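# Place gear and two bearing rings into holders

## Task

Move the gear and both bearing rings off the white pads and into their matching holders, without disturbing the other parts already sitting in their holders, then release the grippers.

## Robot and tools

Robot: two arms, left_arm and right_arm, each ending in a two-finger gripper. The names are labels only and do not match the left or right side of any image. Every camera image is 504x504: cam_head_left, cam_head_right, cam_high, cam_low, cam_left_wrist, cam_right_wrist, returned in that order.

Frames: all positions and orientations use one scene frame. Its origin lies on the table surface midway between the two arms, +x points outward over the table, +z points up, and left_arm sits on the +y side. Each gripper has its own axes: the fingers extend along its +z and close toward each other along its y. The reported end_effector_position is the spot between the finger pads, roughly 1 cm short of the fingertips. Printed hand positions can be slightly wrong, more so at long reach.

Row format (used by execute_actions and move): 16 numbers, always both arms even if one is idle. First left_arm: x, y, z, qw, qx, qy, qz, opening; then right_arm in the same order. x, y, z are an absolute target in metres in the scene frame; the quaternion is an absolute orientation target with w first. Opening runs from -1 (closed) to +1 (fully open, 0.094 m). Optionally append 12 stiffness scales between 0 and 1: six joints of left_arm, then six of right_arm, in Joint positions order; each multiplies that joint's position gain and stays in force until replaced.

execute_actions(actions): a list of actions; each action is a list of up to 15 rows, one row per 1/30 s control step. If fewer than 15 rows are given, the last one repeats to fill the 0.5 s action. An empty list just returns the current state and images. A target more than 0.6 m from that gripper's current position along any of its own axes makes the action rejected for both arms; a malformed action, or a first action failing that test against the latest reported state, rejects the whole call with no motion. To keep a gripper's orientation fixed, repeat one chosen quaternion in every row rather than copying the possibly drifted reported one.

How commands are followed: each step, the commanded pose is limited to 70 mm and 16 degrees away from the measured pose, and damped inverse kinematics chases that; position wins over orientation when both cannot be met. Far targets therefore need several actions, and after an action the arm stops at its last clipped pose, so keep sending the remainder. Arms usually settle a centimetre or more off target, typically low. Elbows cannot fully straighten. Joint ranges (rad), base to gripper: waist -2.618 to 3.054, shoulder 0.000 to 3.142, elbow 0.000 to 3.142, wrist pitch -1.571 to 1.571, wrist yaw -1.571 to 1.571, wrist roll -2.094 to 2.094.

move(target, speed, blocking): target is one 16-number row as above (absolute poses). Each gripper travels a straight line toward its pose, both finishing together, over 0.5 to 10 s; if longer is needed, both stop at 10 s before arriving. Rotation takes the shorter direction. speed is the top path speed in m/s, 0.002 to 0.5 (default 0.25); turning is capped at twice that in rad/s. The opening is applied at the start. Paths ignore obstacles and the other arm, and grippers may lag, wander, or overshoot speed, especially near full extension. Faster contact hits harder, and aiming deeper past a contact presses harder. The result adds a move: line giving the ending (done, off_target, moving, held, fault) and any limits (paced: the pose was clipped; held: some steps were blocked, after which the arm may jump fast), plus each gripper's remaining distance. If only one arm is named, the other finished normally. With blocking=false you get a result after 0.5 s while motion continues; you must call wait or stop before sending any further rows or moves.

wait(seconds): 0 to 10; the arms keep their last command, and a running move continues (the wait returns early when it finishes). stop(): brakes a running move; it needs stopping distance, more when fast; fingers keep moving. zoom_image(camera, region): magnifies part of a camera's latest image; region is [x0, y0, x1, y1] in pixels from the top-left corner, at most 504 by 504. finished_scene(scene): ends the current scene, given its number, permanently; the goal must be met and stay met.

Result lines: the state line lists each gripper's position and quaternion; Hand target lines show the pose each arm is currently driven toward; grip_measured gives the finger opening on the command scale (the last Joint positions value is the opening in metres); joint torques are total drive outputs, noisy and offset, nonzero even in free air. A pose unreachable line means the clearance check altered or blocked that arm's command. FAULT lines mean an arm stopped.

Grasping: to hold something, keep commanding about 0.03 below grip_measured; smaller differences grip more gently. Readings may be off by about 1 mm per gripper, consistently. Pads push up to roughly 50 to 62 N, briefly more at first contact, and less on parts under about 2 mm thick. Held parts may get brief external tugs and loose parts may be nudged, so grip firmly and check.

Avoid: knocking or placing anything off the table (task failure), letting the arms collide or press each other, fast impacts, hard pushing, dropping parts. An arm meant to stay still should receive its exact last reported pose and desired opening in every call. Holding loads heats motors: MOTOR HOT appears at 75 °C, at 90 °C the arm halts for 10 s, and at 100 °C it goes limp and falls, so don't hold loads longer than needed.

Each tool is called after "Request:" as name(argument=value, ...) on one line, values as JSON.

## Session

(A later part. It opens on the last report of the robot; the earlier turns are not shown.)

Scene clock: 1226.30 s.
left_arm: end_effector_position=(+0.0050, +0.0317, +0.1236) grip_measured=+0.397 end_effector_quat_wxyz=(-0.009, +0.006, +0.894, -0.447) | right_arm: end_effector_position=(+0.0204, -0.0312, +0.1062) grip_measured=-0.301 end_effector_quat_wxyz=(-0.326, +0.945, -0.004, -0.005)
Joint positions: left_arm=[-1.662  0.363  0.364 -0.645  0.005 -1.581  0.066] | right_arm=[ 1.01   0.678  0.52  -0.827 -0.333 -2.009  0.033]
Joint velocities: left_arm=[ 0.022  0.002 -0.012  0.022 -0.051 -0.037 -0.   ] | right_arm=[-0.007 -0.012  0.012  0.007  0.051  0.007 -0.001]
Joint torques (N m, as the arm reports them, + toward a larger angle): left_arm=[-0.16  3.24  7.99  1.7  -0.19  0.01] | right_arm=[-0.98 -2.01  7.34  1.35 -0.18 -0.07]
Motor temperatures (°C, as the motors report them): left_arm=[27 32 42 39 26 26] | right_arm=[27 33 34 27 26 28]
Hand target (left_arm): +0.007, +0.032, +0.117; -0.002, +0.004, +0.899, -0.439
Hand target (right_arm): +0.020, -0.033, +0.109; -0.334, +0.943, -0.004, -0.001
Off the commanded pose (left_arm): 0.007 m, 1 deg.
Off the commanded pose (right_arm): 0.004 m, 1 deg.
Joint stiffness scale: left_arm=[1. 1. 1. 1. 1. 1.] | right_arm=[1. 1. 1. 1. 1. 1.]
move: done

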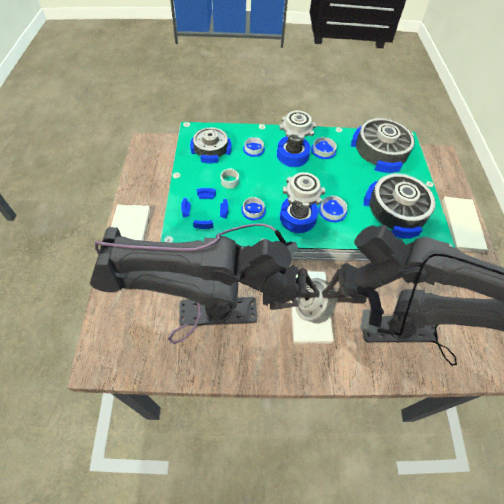

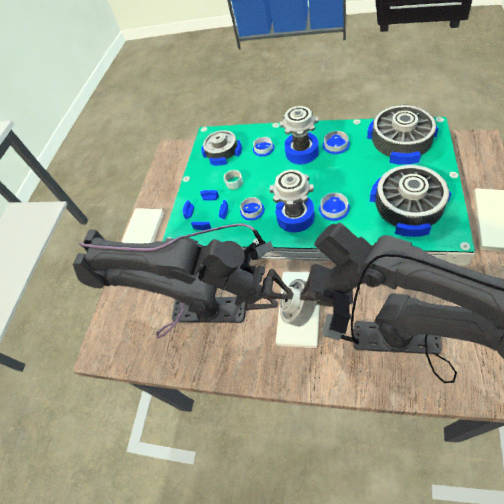

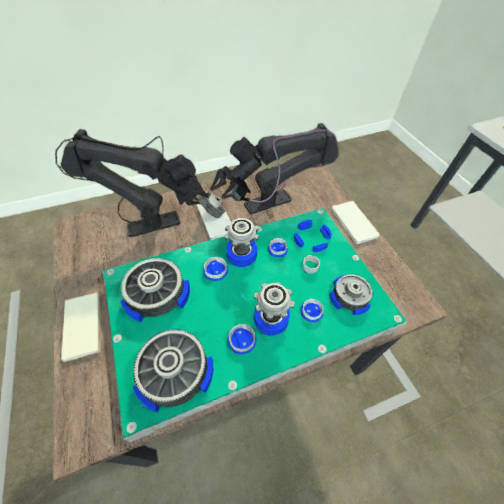

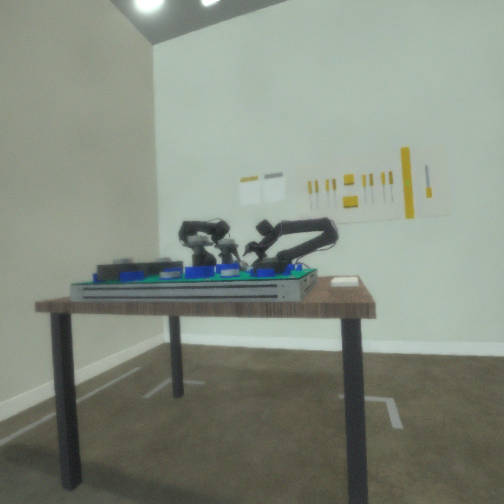

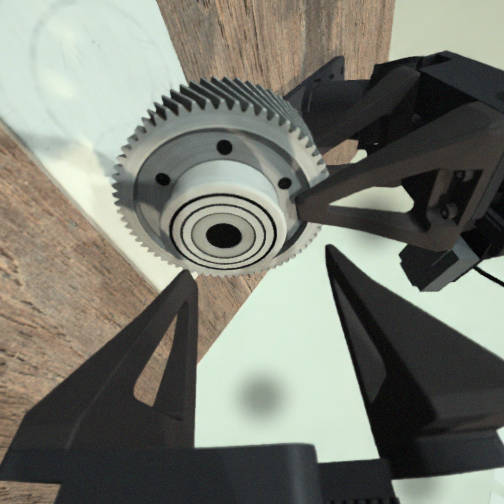

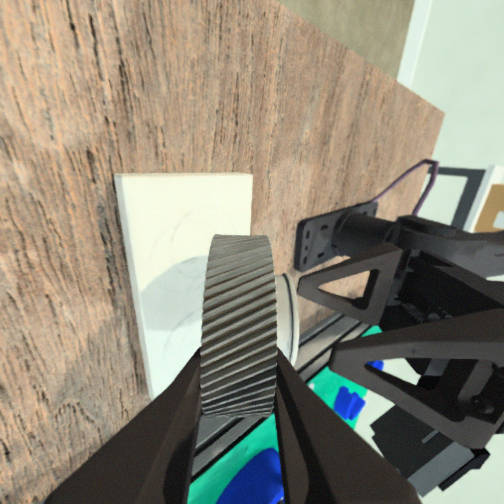

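Request:
move(target=[0.007,0.0312,0.102, -0.0019,0.0040,0.8988,-0.4384, 0.40, 0.0205,-0.0335,0.109, -0.3338,0.9426,-0.0041,-0.0015, -0.40], speed=0.03)

Scene clock: 1234.47 s.
left_arm: end_effector_position=(+0.0053, +0.0315, +0.1047) grip_measured=+0.397 end_effector_quat_wxyz=(-0.008, +0.005, +0.899, -0.439) | right_arm: end_effector_position=(+0.0204, -0.0312, +0.1062) grip_measured=-0.301 end_effector_quat_wxyz=(-0.326, +0.945, -0.004, -0.005)
Joint positions: left_arm=[-1.662  0.363  0.303 -0.603  0.003 -1.582  0.066] | right_arm=[ 1.01   0.678  0.52  -0.827 -0.333 -2.009  0.033]
Joint velocities: left_arm=[-0.012 -0.002  0.017  0.066  0.007 -0.007  0.001] | right_arm=[-0.012 -0.007  0.007 -0.037 -0.125 -0.022  0.   ]
Joint torques (N m, as the arm reports them, + toward a larger angle): left_arm=[-0.32  1.99  8.09  1.7  -0.18  0.05] | right_arm=[-0.98 -2.    7.33  1.34 -0.19 -0.07]
Motor temperatures (°C, as the motors report them): left_arm=[27 32 41 39 26 26] | right_arm=[27 32 34 28 26 28]
Hand target (left_arm): +0.007, +0.031, +0.102; -0.002, +0.004, +0.899, -0.438
Hand target (right_arm): +0.020, -0.033, +0.109; -0.334, +0.943, -0.004, -0.001
Off the commanded pose (left_arm): 0.003 m, 1 deg.
Off the commanded pose (right_arm): 0.004 m, 1 deg.
Joint stiffness scale: left_arm=[1. 1. 1. 1. 1. 1.] | right_arm=[1. 1. 1. 1. 1. 1.]
move: done

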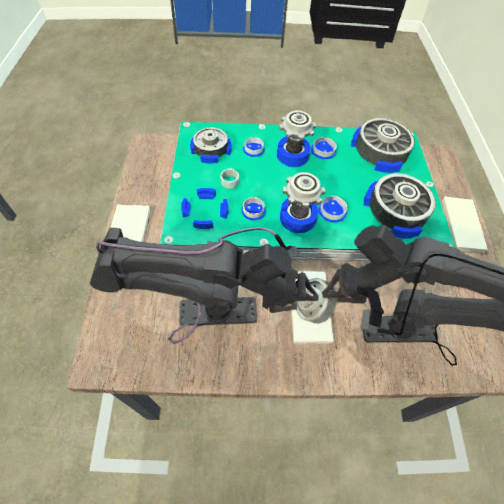

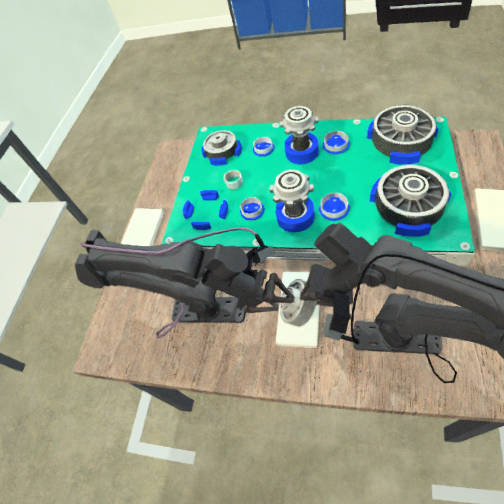

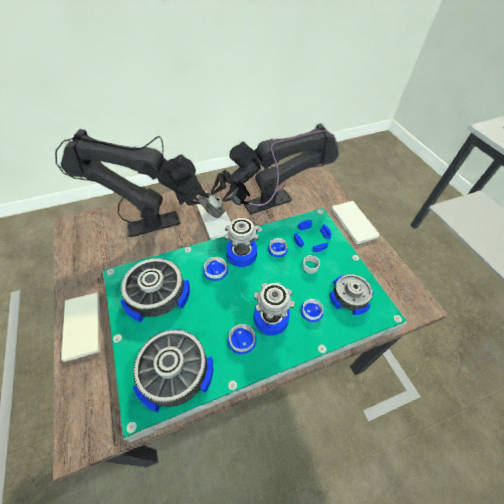

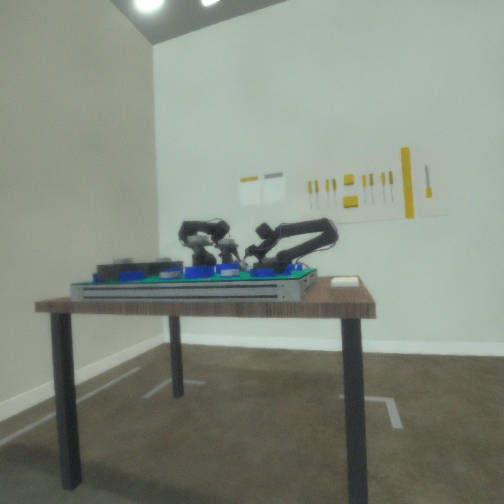

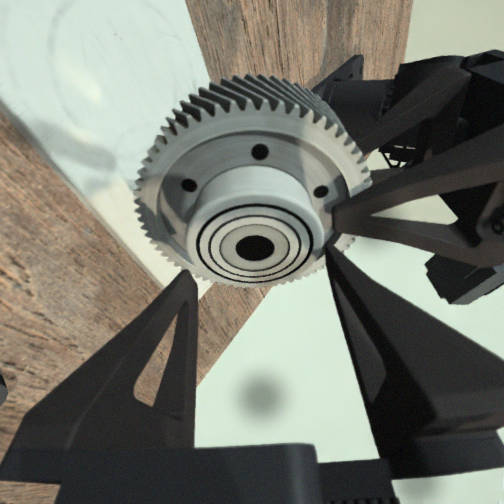

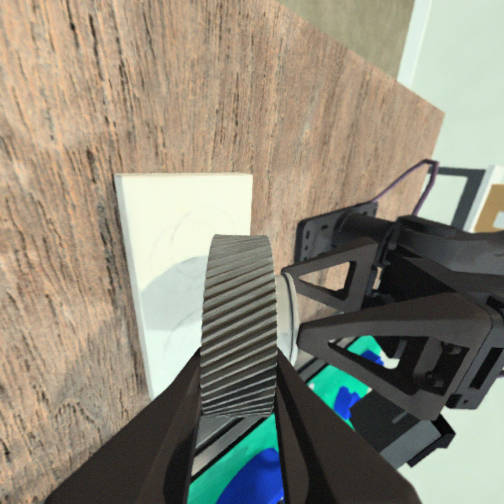

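Request:
move(target=[0.007,0.0235,0.0955, -0.0019,0.0040,0.8988,-0.4384, 0.40, 0.0205,-0.0335,0.109, -0.3338,0.9426,-0.0041,-0.0015, -0.40], speed=0.02)

Scene clock: 1242.73 s.
left_arm: end_effector_position=(+0.0052, +0.0230, +0.1021) grip_measured=+0.398 end_effector_quat_wxyz=(-0.008, +0.004, +0.894, -0.447) | right_arm: end_effector_position=(+0.0204, -0.0313, +0.1061) grip_measured=-0.301 end_effector_quat_wxyz=(-0.326, +0.945, -0.004, -0.005)
Joint positions: left_arm=[-1.662  0.397  0.279 -0.525  0.002 -1.583  0.066] | right_arm=[ 1.01   0.678  0.52  -0.827 -0.333 -2.009  0.033]
Joint velocities: left_arm=[ 0.012 -0.017 -0.002 -0.051 -0.022 -0.051  0.   ] | right_arm=[-0.002  0.007  0.002 -0.051  0.037  0.007 -0.001]
Joint torques (N m, as the arm reports them, + toward a larger angle): left_arm=[-0.17  2.91  8.13  1.7  -0.15  0.06] | right_arm=[-0.98 -2.    7.33  1.34 -0.19 -0.07]
Motor temperatures (°C, as the motors report them): left_arm=[27 32 41 40 26 26] | right_arm=[27 32 34 28 26 28]
Hand target (left_arm): +0.007, +0.024, +0.096; -0.002, +0.004, +0.899, -0.438
Hand target (right_arm): +0.020, -0.033, +0.109; -0.334, +0.943, -0.004, -0.001
Off the commanded pose (left_arm): 0.007 m, 1 deg.
Off the commanded pose (right_arm): 0.004 m, 1 deg.
Joint stiffness scale: left_arm=[1. 1. 1. 1. 1. 1.] | right_arm=[1. 1. 1. 1. 1. 1.]
move: done

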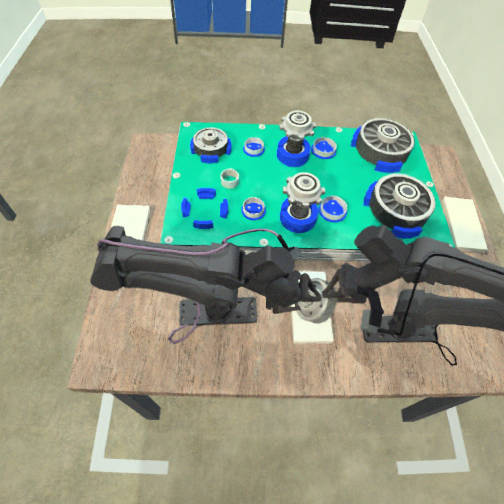

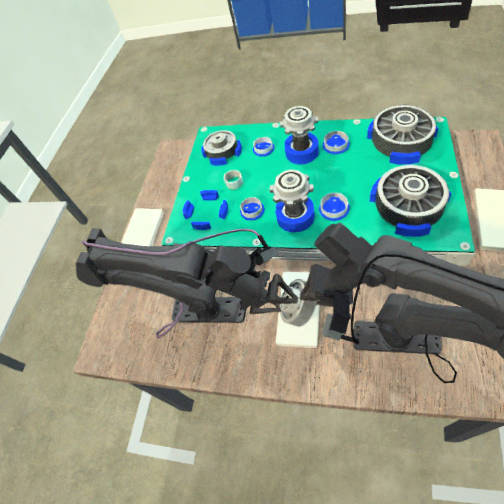

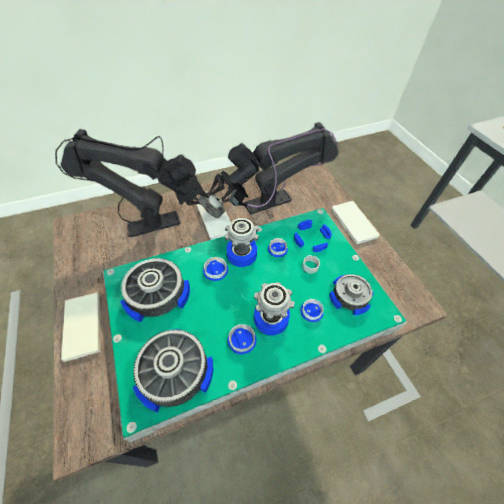

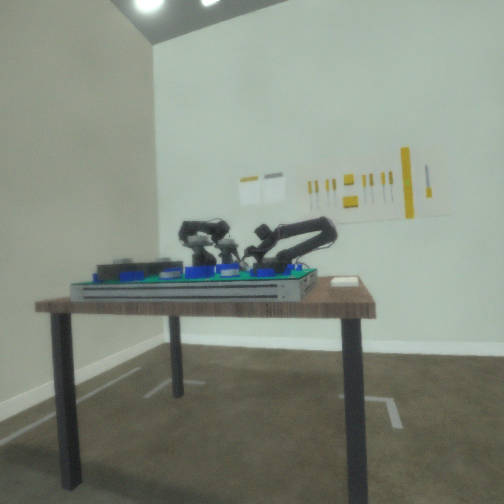

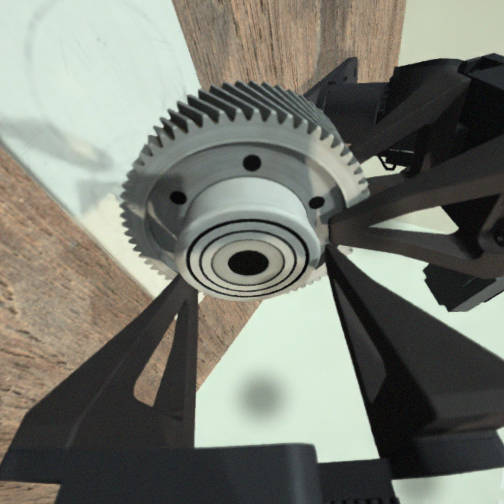

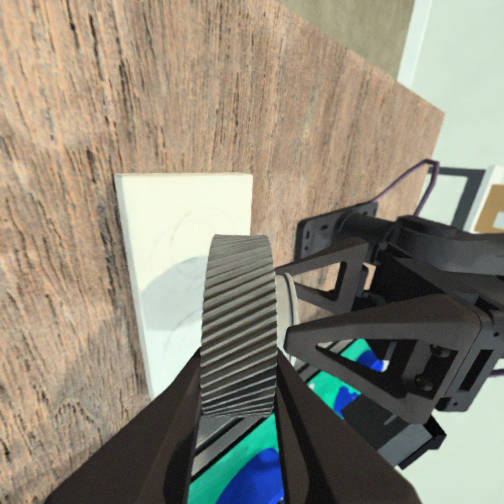

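Request:
move(target=[0.007,0.0235,0.091, -0.0019,0.0040,0.8988,-0.4384, 0.40, 0.0205,-0.0335,0.109, -0.3338,0.9426,-0.0041,-0.0015, -0.40], speed=0.02)

Scene clock: 1247.53 s.
left_arm: end_effector_position=(+0.0052, +0.0228, +0.0975) grip_measured=+0.398 end_effector_quat_wxyz=(-0.009, +0.004, +0.895, -0.446) | right_arm: end_effector_position=(+0.0204, -0.0313, +0.1061) grip_measured=-0.301 end_effector_quat_wxyz=(-0.326, +0.945, -0.004, -0.005)
Joint positions: left_arm=[-1.662  0.397  0.262 -0.51   0.002 -1.583  0.066] | right_arm=[ 1.01   0.678  0.52  -0.827 -0.333 -2.009  0.033]
Joint velocities: left_arm=[-0.002 -0.032 -0.012  0.037 -0.007 -0.022  0.001] | right_arm=[ 0.012  0.017 -0.012  0.007  0.066 -0.037 -0.001]
Joint torques (N m, as the arm reports them, + toward a larger angle): left_arm=[-0.22  2.67  8.08  1.73 -0.15  0.09] | right_arm=[-0.99 -2.    7.33  1.35 -0.19 -0.07]
Motor temperatures (°C, as the motors report them): left_arm=[27 32 41 40 26 26] | right_arm=[27 32 34 28 26 28]
Hand target (left_arm): +0.007, +0.024, +0.091; -0.002, +0.004, +0.899, -0.438
Hand target (right_arm): +0.020, -0.033, +0.109; -0.334, +0.943, -0.004, -0.001
Off the commanded pose (left_arm): 0.007 m, 1 deg.
Off the commanded pose (right_arm): 0.004 m, 1 deg.
Joint stiffness scale: left_arm=[1. 1. 1. 1. 1. 1.] | right_arm=[1. 1. 1. 1. 1. 1.]
move: done

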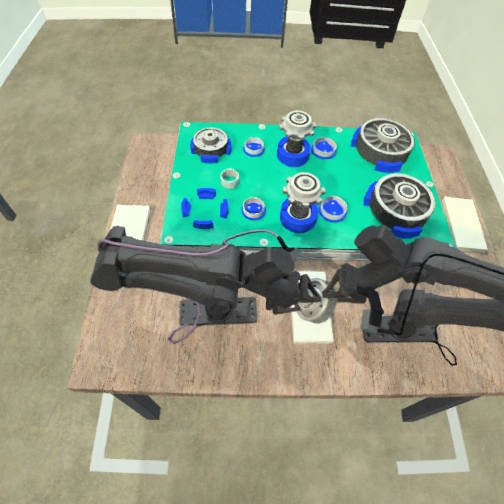

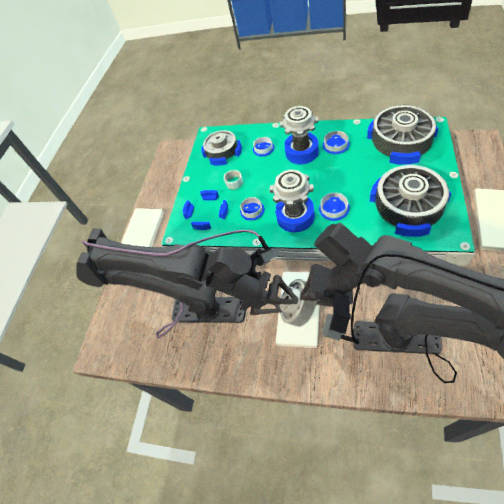

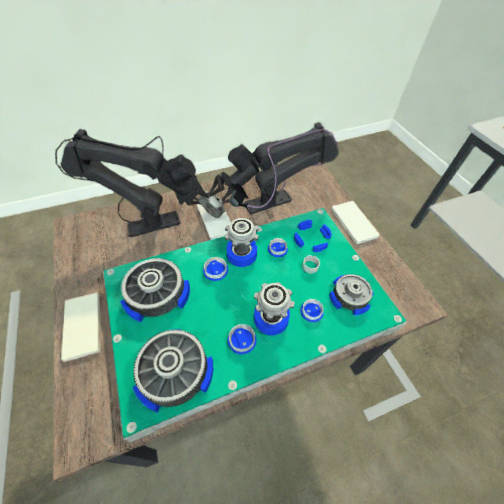

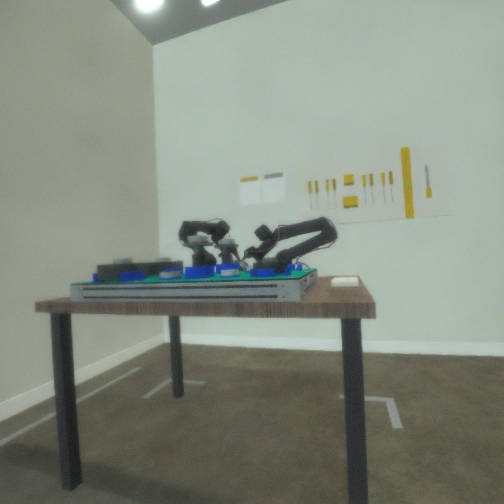

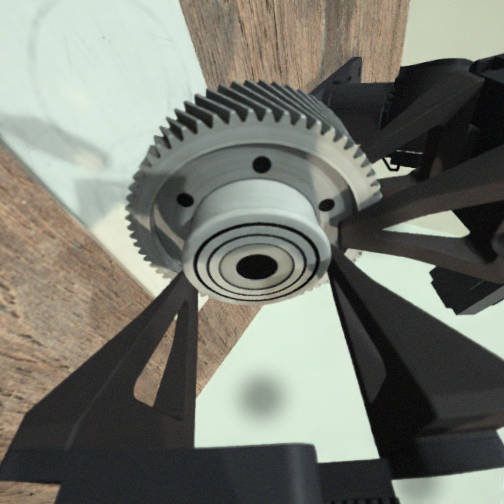

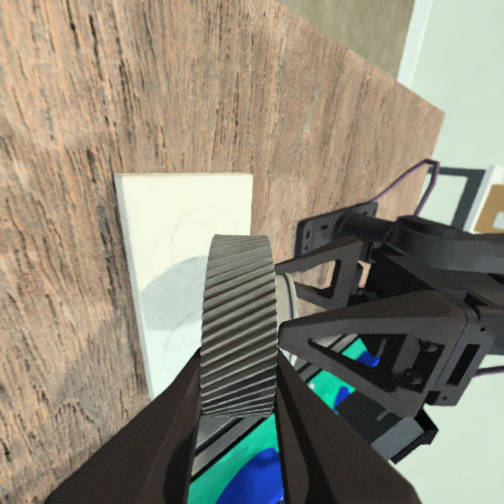

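Request:
execute_actions(actions=[])

Scene clock: 1260.07 s.
left_arm: end_effector_position=(+0.0052, +0.0227, +0.0977) grip_measured=+0.398 end_effector_quat_wxyz=(-0.009, +0.004, +0.895, -0.446) | right_arm: end_effector_position=(+0.0204, -0.0313, +0.1061) grip_measured=-0.301 end_effector_quat_wxyz=(-0.326, +0.945, -0.004, -0.005)
Joint positions: left_arm=[-1.662  0.397  0.262 -0.509  0.002 -1.583  0.066] | right_arm=[ 1.01   0.678  0.52  -0.827 -0.333 -2.009  0.033]
Joint velocities: left_arm=[-0.002 -0.022  0.007  0.051  0.051 -0.051 -0.001] | right_arm=[-0.012  0.002 -0.017 -0.022  0.037 -0.022 -0.   ]
Joint torques (N m, as the arm reports them, + toward a larger angle): left_arm=[-0.07  2.65  8.04  1.71 -0.19  0.09] | right_arm=[-0.99 -2.01  7.33  1.35 -0.19 -0.07]
Motor temperatures (°C, as the motors report them): left_arm=[27 32 41 40 26 26] | right_arm=[27 32 34 28 26 28]
Hand target (left_arm): +0.007, +0.024, +0.091; -0.002, +0.004, +0.899, -0.438
Hand target (right_arm): +0.020, -0.033, +0.109; -0.334, +0.943, -0.004, -0.001
Off the commanded pose (left_arm): 0.007 m, 1 deg.
Off the commanded pose (right_arm): 0.004 m, 1 deg.
Joint stiffness scale: left_arm=[1. 1. 1. 1. 1. 1.] | right_arm=[1. 1. 1. 1. 1. 1.]

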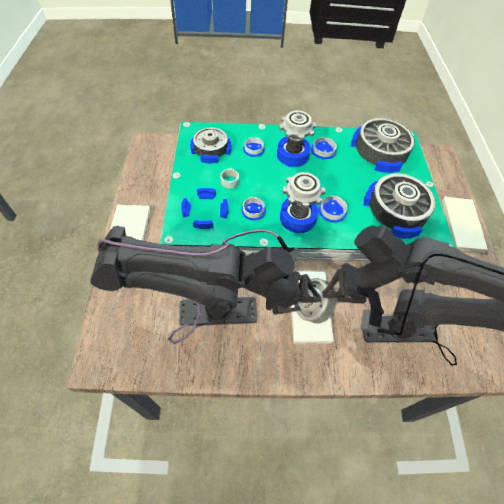

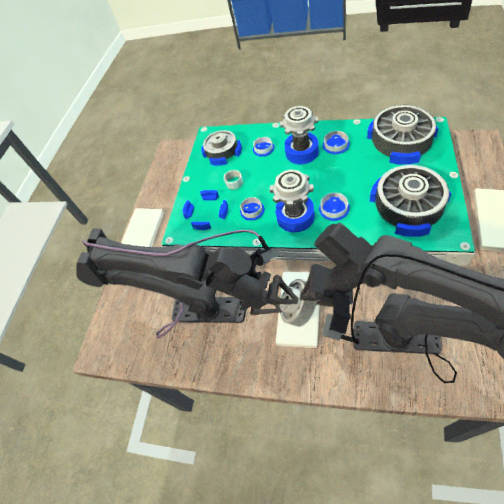

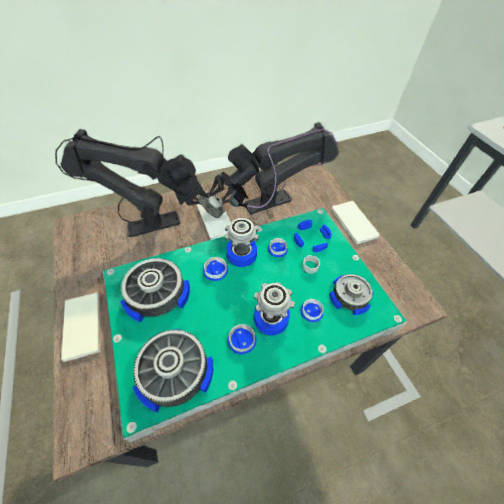

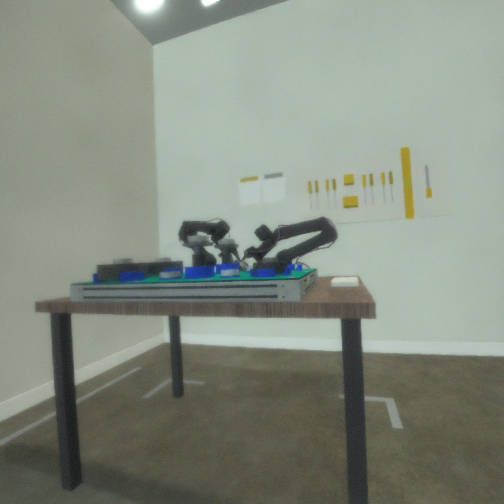

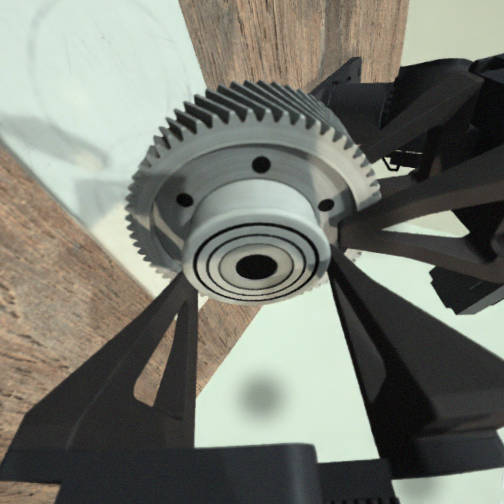

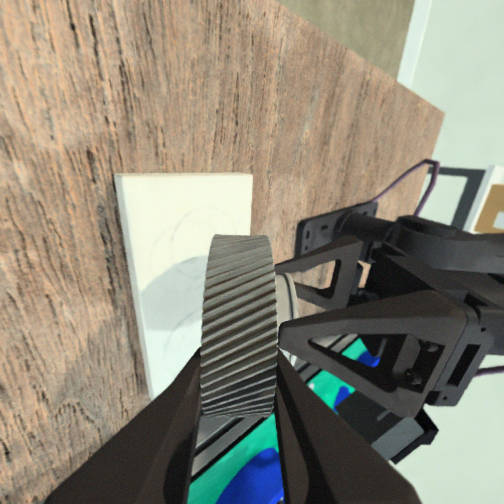

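Request:
zoom_image(camera="cam_right_wrist", region=[180, 200, 480, 440])

Request:
zoom_image(camera="cam_head_left", region=[230, 230, 400, 360])

Region (180, 200, 480, 440) of cam_right_wrist's 504x504 image, scaled by 1.680, with more detail than that image has; it fills the top 403 rows of this view, and the rest is white.

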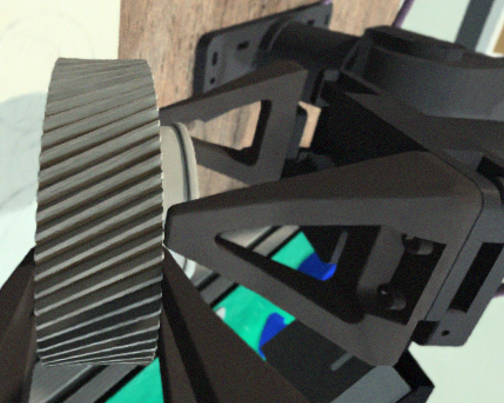

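Region (230, 230, 400, 360) of cam_head_left's 504x504 image, scaled by 2.965, with more detail than that image has; it fills the top 385 rows of this view, and the rest is white.

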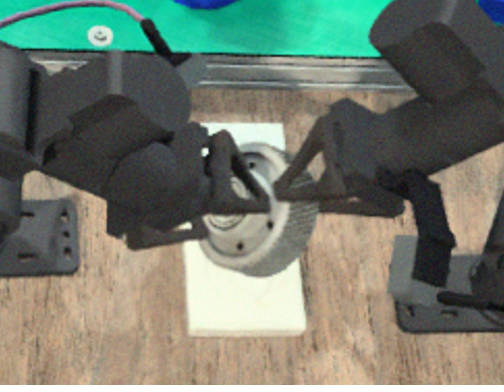

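Request:
execute_actions(actions=[[[0.009,0.0235,0.091,-0.0019,0.0040,0.8988,-0.4384,0.30,0.0205,-0.0335,0.109,-0.3338,0.9426,-0.0041,-0.0015,-0.40]],[[0.009,0.0235,0.091,-0.0019,0.0040,0.8988,-0.4384,0.20,0.0205,-0.0335,0.109,-0.3338,0.9426,-0.0041,-0.0015,-0.40]],[[0.009,0.0235,0.091,-0.0019,0.0040,0.8988,-0.4384,0.18,0.0205,-0.0335,0.109,-0.3338,0.9426,-0.0041,-0.0015,-0.40]]])

Scene clock: 1267.83 s.
left_arm: end_effector_position=(+0.0065, +0.0213, +0.0995) grip_measured=+0.230 end_effector_quat_wxyz=(-0.007, +0.002, +0.893, -0.451) | right_arm: end_effector_position=(+0.0204, -0.0314, +0.1061) grip_measured=-0.301 end_effector_quat_wxyz=(-0.326, +0.945, -0.004, -0.005)
Joint positions: left_arm=[-1.656  0.397  0.262 -0.5    0.004 -1.582  0.058] | right_arm=[ 1.01   0.678  0.52  -0.828 -0.333 -2.009  0.033]
Joint velocities: left_arm=[0.017 0.017 0.012 0.037 0.037 0.007 0.   ] | right_arm=[-0.017 -0.012 -0.002 -0.066  0.037 -0.007 -0.   ]
Joint torques (N m, as the arm reports them, + toward a larger angle): left_arm=[0.81 2.71 8.06 1.66 0.01 0.19] | right_arm=[-0.99 -2.    7.33  1.35 -0.18 -0.07]
Motor temperatures (°C, as the motors report them): left_arm=[27 32 41 40 26 26] | right_arm=[27 32 34 28 26 28]
Hand target (left_arm): +0.009, +0.024, +0.091; -0.002, +0.004, +0.899, -0.438
Hand target (right_arm): +0.020, -0.033, +0.109; -0.334, +0.943, -0.004, -0.001
Off the commanded pose (left_arm): 0.009 m, 2 deg.
Off the commanded pose (right_arm): 0.004 m, 1 deg.
Joint stiffness scale: left_arm=[1. 1. 1. 1. 1. 1.] | right_arm=[1. 1. 1. 1. 1. 1.]

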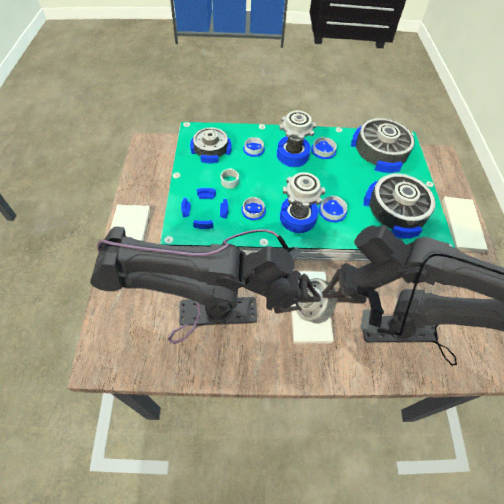

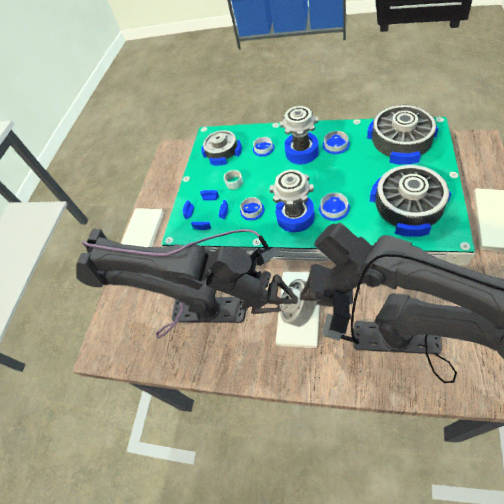

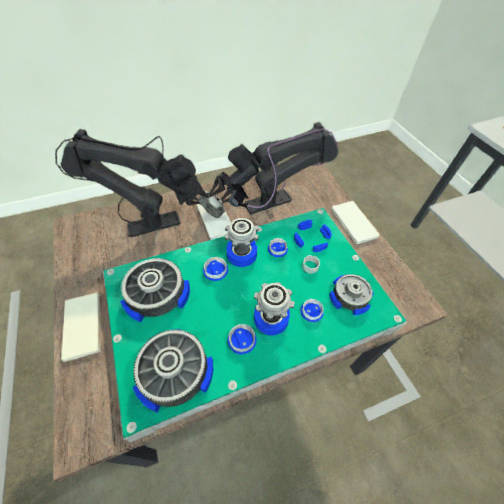

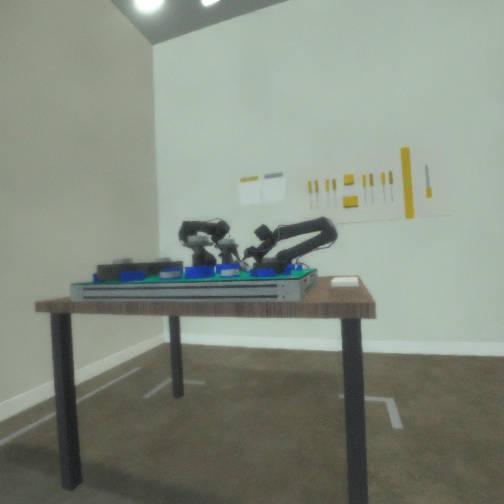

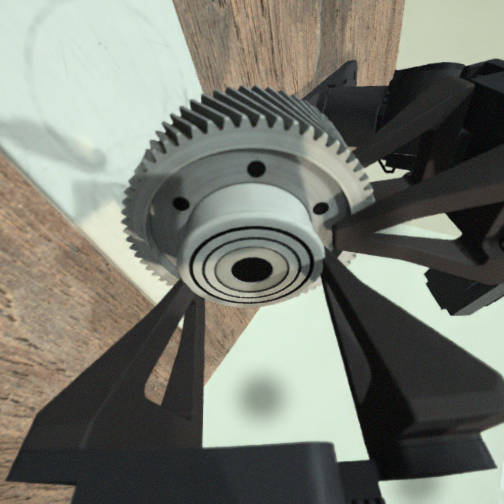

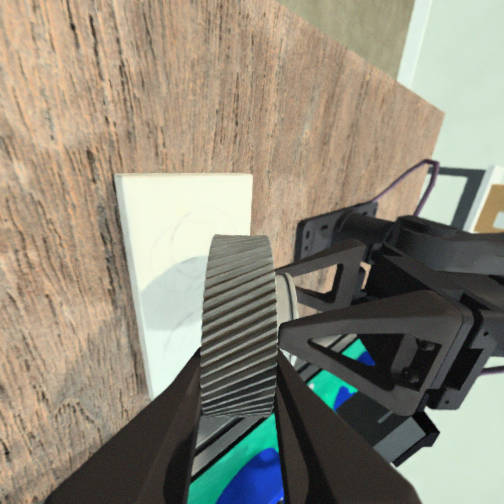

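Request:
execute_actions(actions=[[[0.009,0.0225,0.097,-0.0019,0.0040,0.8930,-0.4500,0.17,0.0205,-0.0335,0.109,-0.3338,0.9426,-0.0041,-0.0015,-0.15]],[[0.009,0.0225,0.097,-0.0019,0.0040,0.8930,-0.4500,0.17,0.0205,-0.0335,0.109,-0.3338,0.9426,-0.0041,-0.0015,-0.15]]])

Request:
move(target=[0.009,0.0225,0.097,-0.0019,0.0040,0.8930,-0.4500,0.17,0.0205,-0.0705,0.156,-0.3338,0.9426,-0.0041,-0.0015,-0.15], speed=0.08)

Scene clock: 1289.23 s.
left_arm: end_effector_position=(+0.0065, +0.0213, +0.0995) grip_measured=+0.230 end_effector_quat_wxyz=(-0.007, +0.002, +0.893, -0.451) | right_arm: end_effector_position=(+0.0210, -0.0314, +0.1071) grip_measured=-0.153 end_effector_quat_wxyz=(-0.328, +0.945, -0.004, -0.003)
Joint positions: left_arm=[-1.656  0.397  0.262 -0.5    0.004 -1.582  0.058] | right_arm=[ 1.007  0.672  0.52  -0.827 -0.333 -2.011  0.04 ]
Joint velocities: left_arm=[-0.007  0.012 -0.002  0.007  0.051 -0.007  0.   ] | right_arm=[-0.027 -0.007 -0.017 -0.007 -0.037 -0.022 -0.   ]
Joint torques (N m, as the arm reports them, + toward a larger angle): left_arm=[0.77 1.12 8.32 1.65 0.03 0.21] | right_arm=[-0.77 -1.64  7.35  1.35 -0.19 -0.06]
Motor temperatures (°C, as the motors report them): left_arm=[27 31 40 40 26 26] | right_arm=[27 32 34 28 26 28]
Hand target (left_arm): +0.009, +0.023, +0.097; -0.002, +0.004, +0.893, -0.450
Hand target (right_arm): +0.020, -0.033, +0.109; -0.334, +0.943, -0.004, -0.001
Off the commanded pose (left_arm): 0.004 m, 1 deg.
Off the commanded pose (right_arm): 0.003 m, 1 deg.
Joint stiffness scale: left_arm=[1. 1. 1. 1. 1. 1.] | right_arm=[1. 1. 1. 1. 1. 1.]

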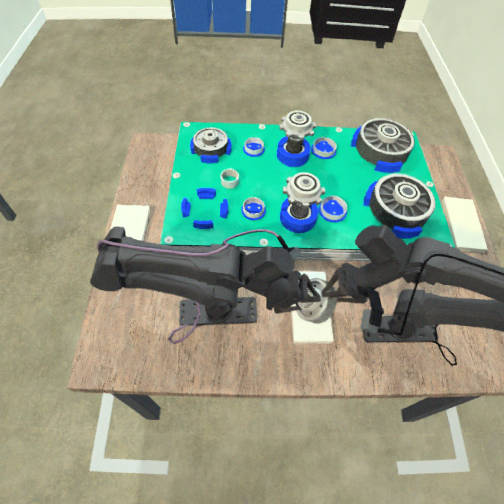

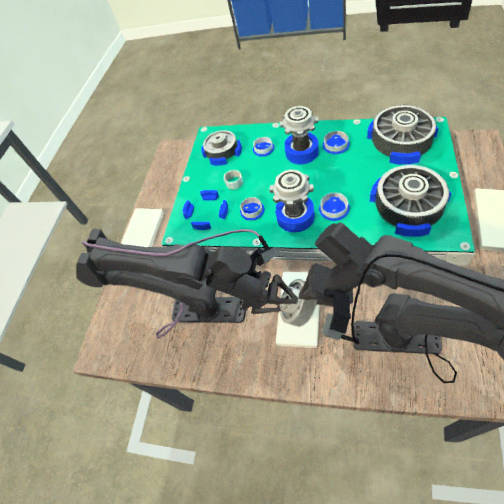

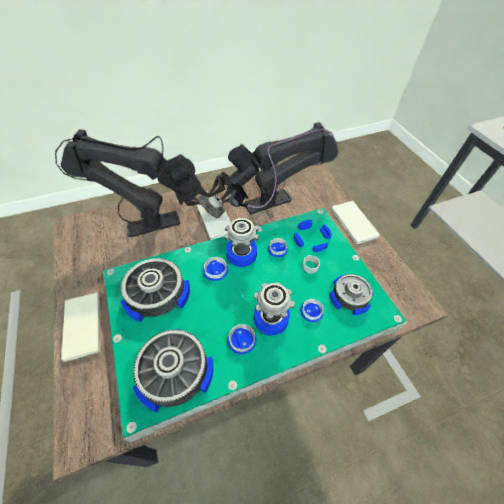

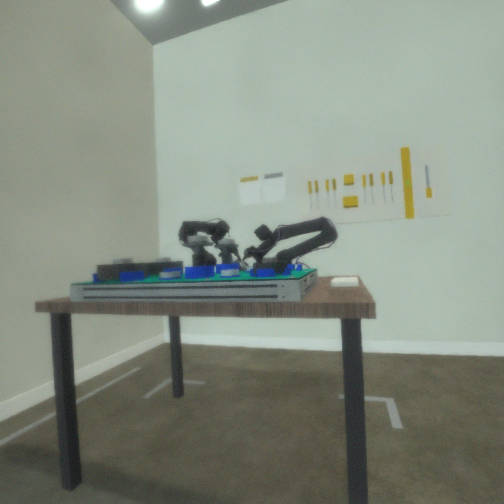

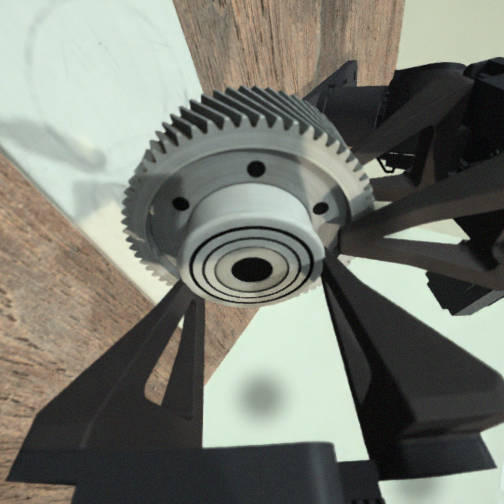

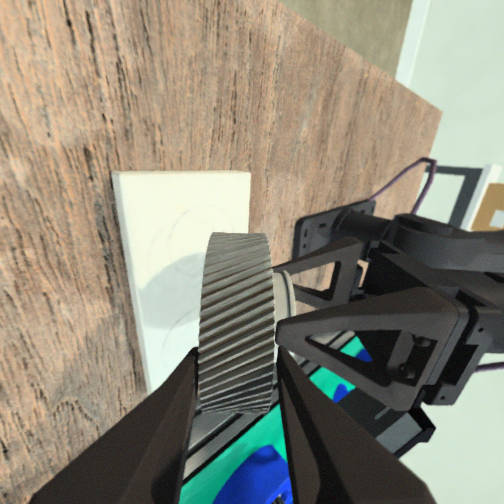

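Scene clock: 1290.60 s.
left_arm: end_effector_position=(+0.0065, +0.0213, +0.0995) grip_measured=+0.230 end_effector_quat_wxyz=(-0.007, +0.002, +0.893, -0.451) | right_arm: end_effector_position=(+0.0213, -0.0640, +0.1491) grip_measured=-0.153 end_effector_quat_wxyz=(-0.324, +0.946, -0.024, +0.011)
Joint positions: left_arm=[-1.656  0.397  0.262 -0.5    0.004 -1.582  0.058] | right_arm=[ 0.864  0.584  0.688 -1.116 -0.372 -2.106  0.04 ]
Joint velocities: left_arm=[ 0.017 -0.007 -0.017 -0.051  0.037  0.007 -0.001] | right_arm=[-0.022  0.007 -0.002 -0.022  0.007  0.022  0.002]
Joint torques (N m, as the arm reports them, + toward a larger angle): left_arm=[ 0.88  1.17  8.44  1.67 -0.01  0.2 ] | right_arm=[-0.62 -0.73  8.88  1.09 -0.14 -0.06]
Motor temperatures (°C, as the motors report them): left_arm=[27 31 40 40 26 26] | right_arm=[27 32 34 28 26 28]
Hand target (left_arm): +0.009, +0.023, +0.097; -0.002, +0.004, +0.893, -0.450
Hand target (right_arm): +0.019, -0.068, +0.156; -0.327, +0.945, -0.024, +0.016
Off the commanded pose (left_arm): 0.004 m, 1 deg.
Off the commanded pose (right_arm): 0.010 m, 3 deg.
Joint stiffness scale: left_arm=[1. 1. 1. 1. 1. 1.] | right_arm=[1. 1. 1. 1. 1. 1.]
joint sent to its limit (right arm) — the command would take joint 6 (wrist roll) past its lower limit, so that joint was sent only as far as its limit.
move: off_target (right_arm)

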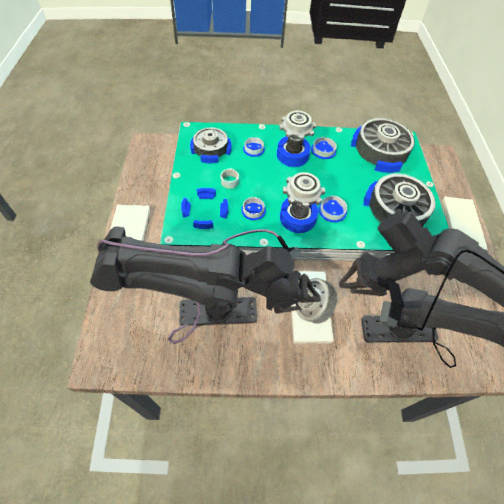

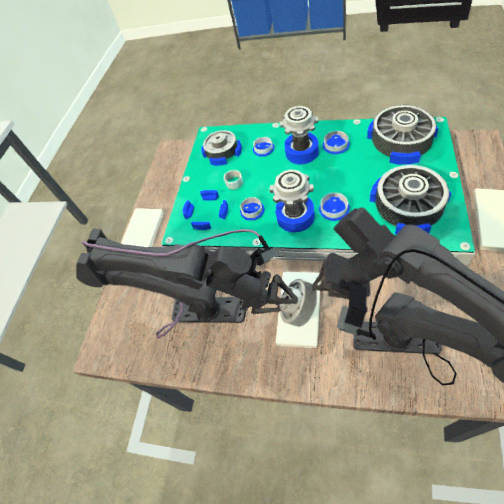

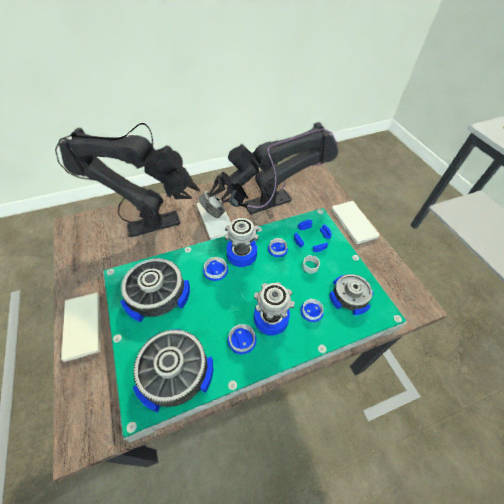

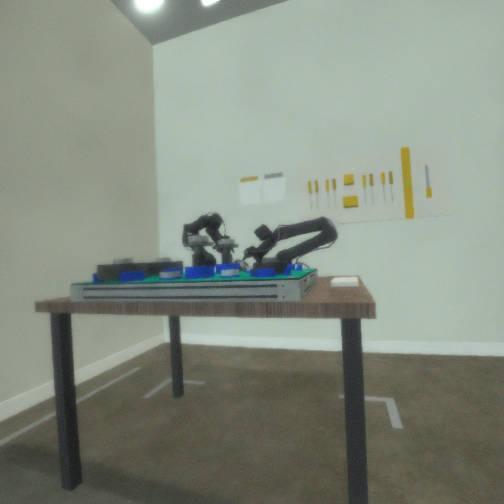

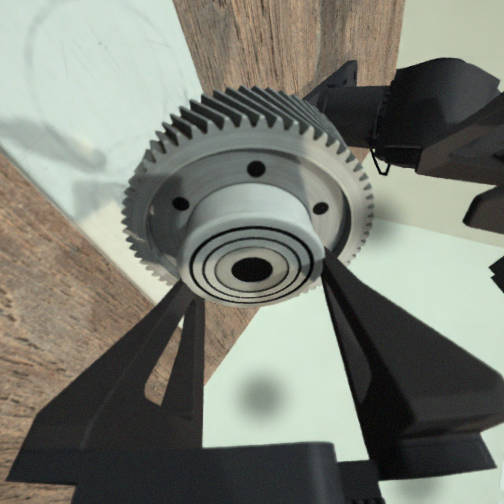

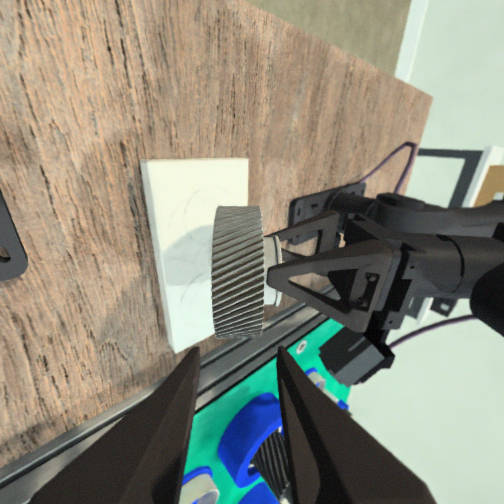

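Request:
move(target=[0.008,0.0090,0.1005,-0.0017,0.0041,0.9239,-0.3827,0.17,0.130,-0.170,0.17,-0.2864,0.8398,-0.4363,0.1519,-0.15], speed=0.2)

Scene clock: 1303.87 s.
left_arm: end_effector_position=(+0.0062, +0.0094, +0.0978) grip_measured=+0.230 end_effector_quat_wxyz=(-0.007, +0.002, +0.923, -0.386) | right_arm: end_effector_position=(+0.1235, -0.1657, +0.1629) grip_measured=-0.153 end_effector_quat_wxyz=(-0.285, +0.845, -0.430, +0.142)
Joint positions: left_arm=[-1.656  0.653  0.386 -0.512  0.004 -1.583  0.058] | right_arm=[-0.013  0.591  0.755 -1.188 -0.368 -2.096  0.04 ]
Joint velocities: left_arm=[-0.017 -0.007  0.017 -0.037  0.066  0.007 -0.   ] | right_arm=[ 0.002 -0.007 -0.022 -0.022  0.007 -0.022 -0.   ]
Joint torques (N m, as the arm reports them, + toward a larger angle): left_arm=[ 0.31  1.86 10.53  1.49 -0.08  0.17] | right_arm=[-0.7   1.45  8.81  1.39 -0.14  0.14]
Motor temperatures (°C, as the motors report them): left_arm=[27 31 41 40 26 26] | right_arm=[27 32 34 28 26 28]
Hand target (left_arm): +0.008, +0.008, +0.100; -0.001, +0.005, +0.924, -0.383
Hand target (right_arm): +0.127, -0.167, +0.170; -0.289, +0.839, -0.438, +0.147
Off the commanded pose (left_arm): 0.003 m, 1 deg.
Off the commanded pose (right_arm): 0.011 m, 1 deg.
Joint stiffness scale: left_arm=[1. 1. 1. 1. 1. 1.] | right_arm=[1. 1. 1. 1. 1. 1.]
move: off_target (right_arm)

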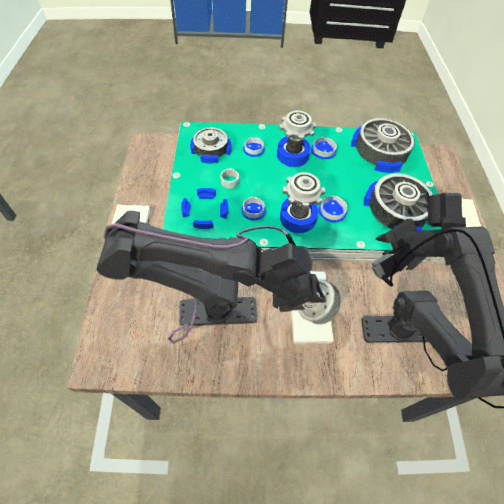

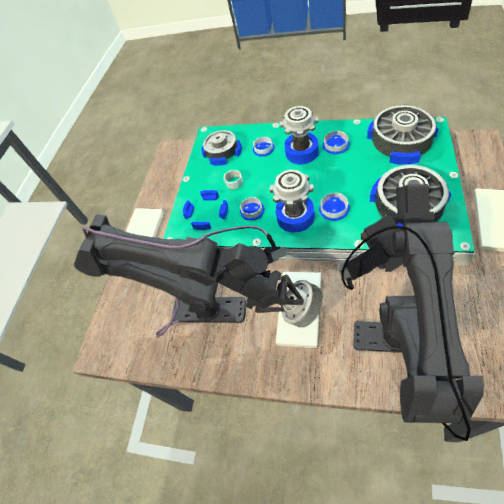

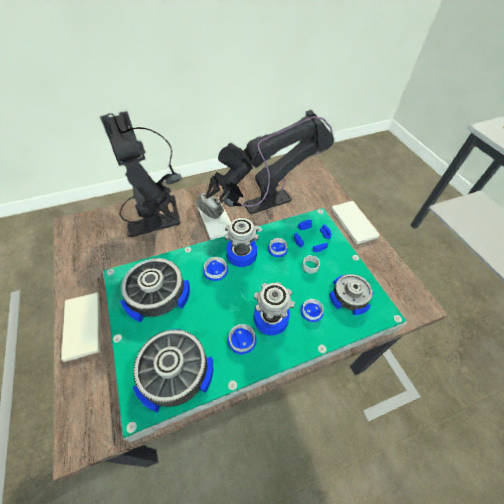

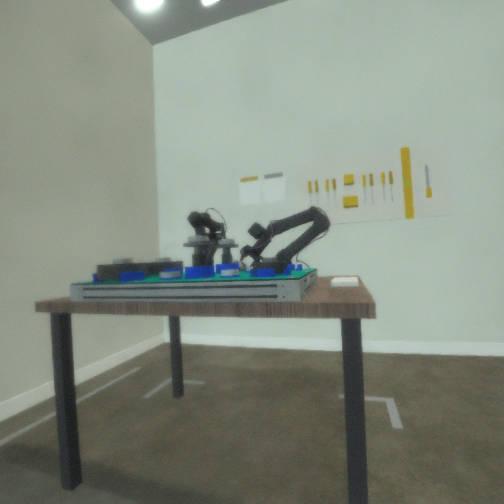

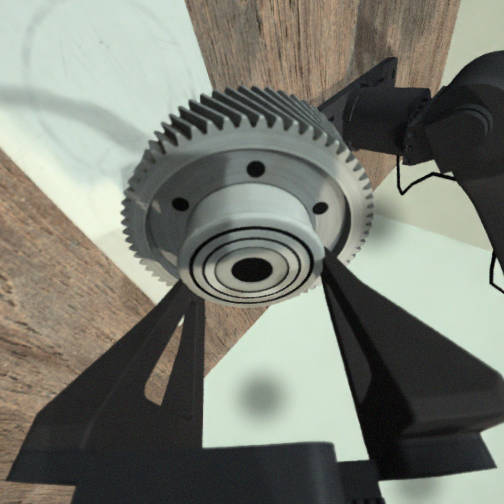

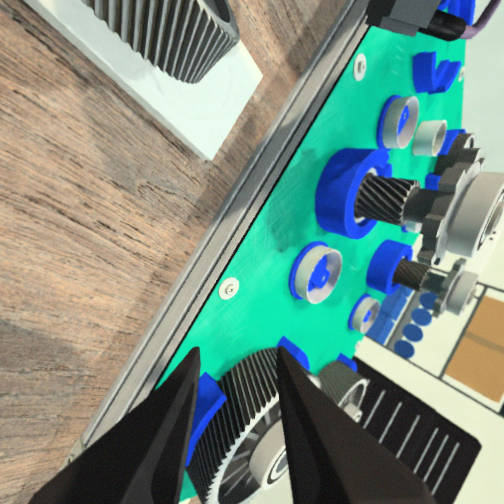

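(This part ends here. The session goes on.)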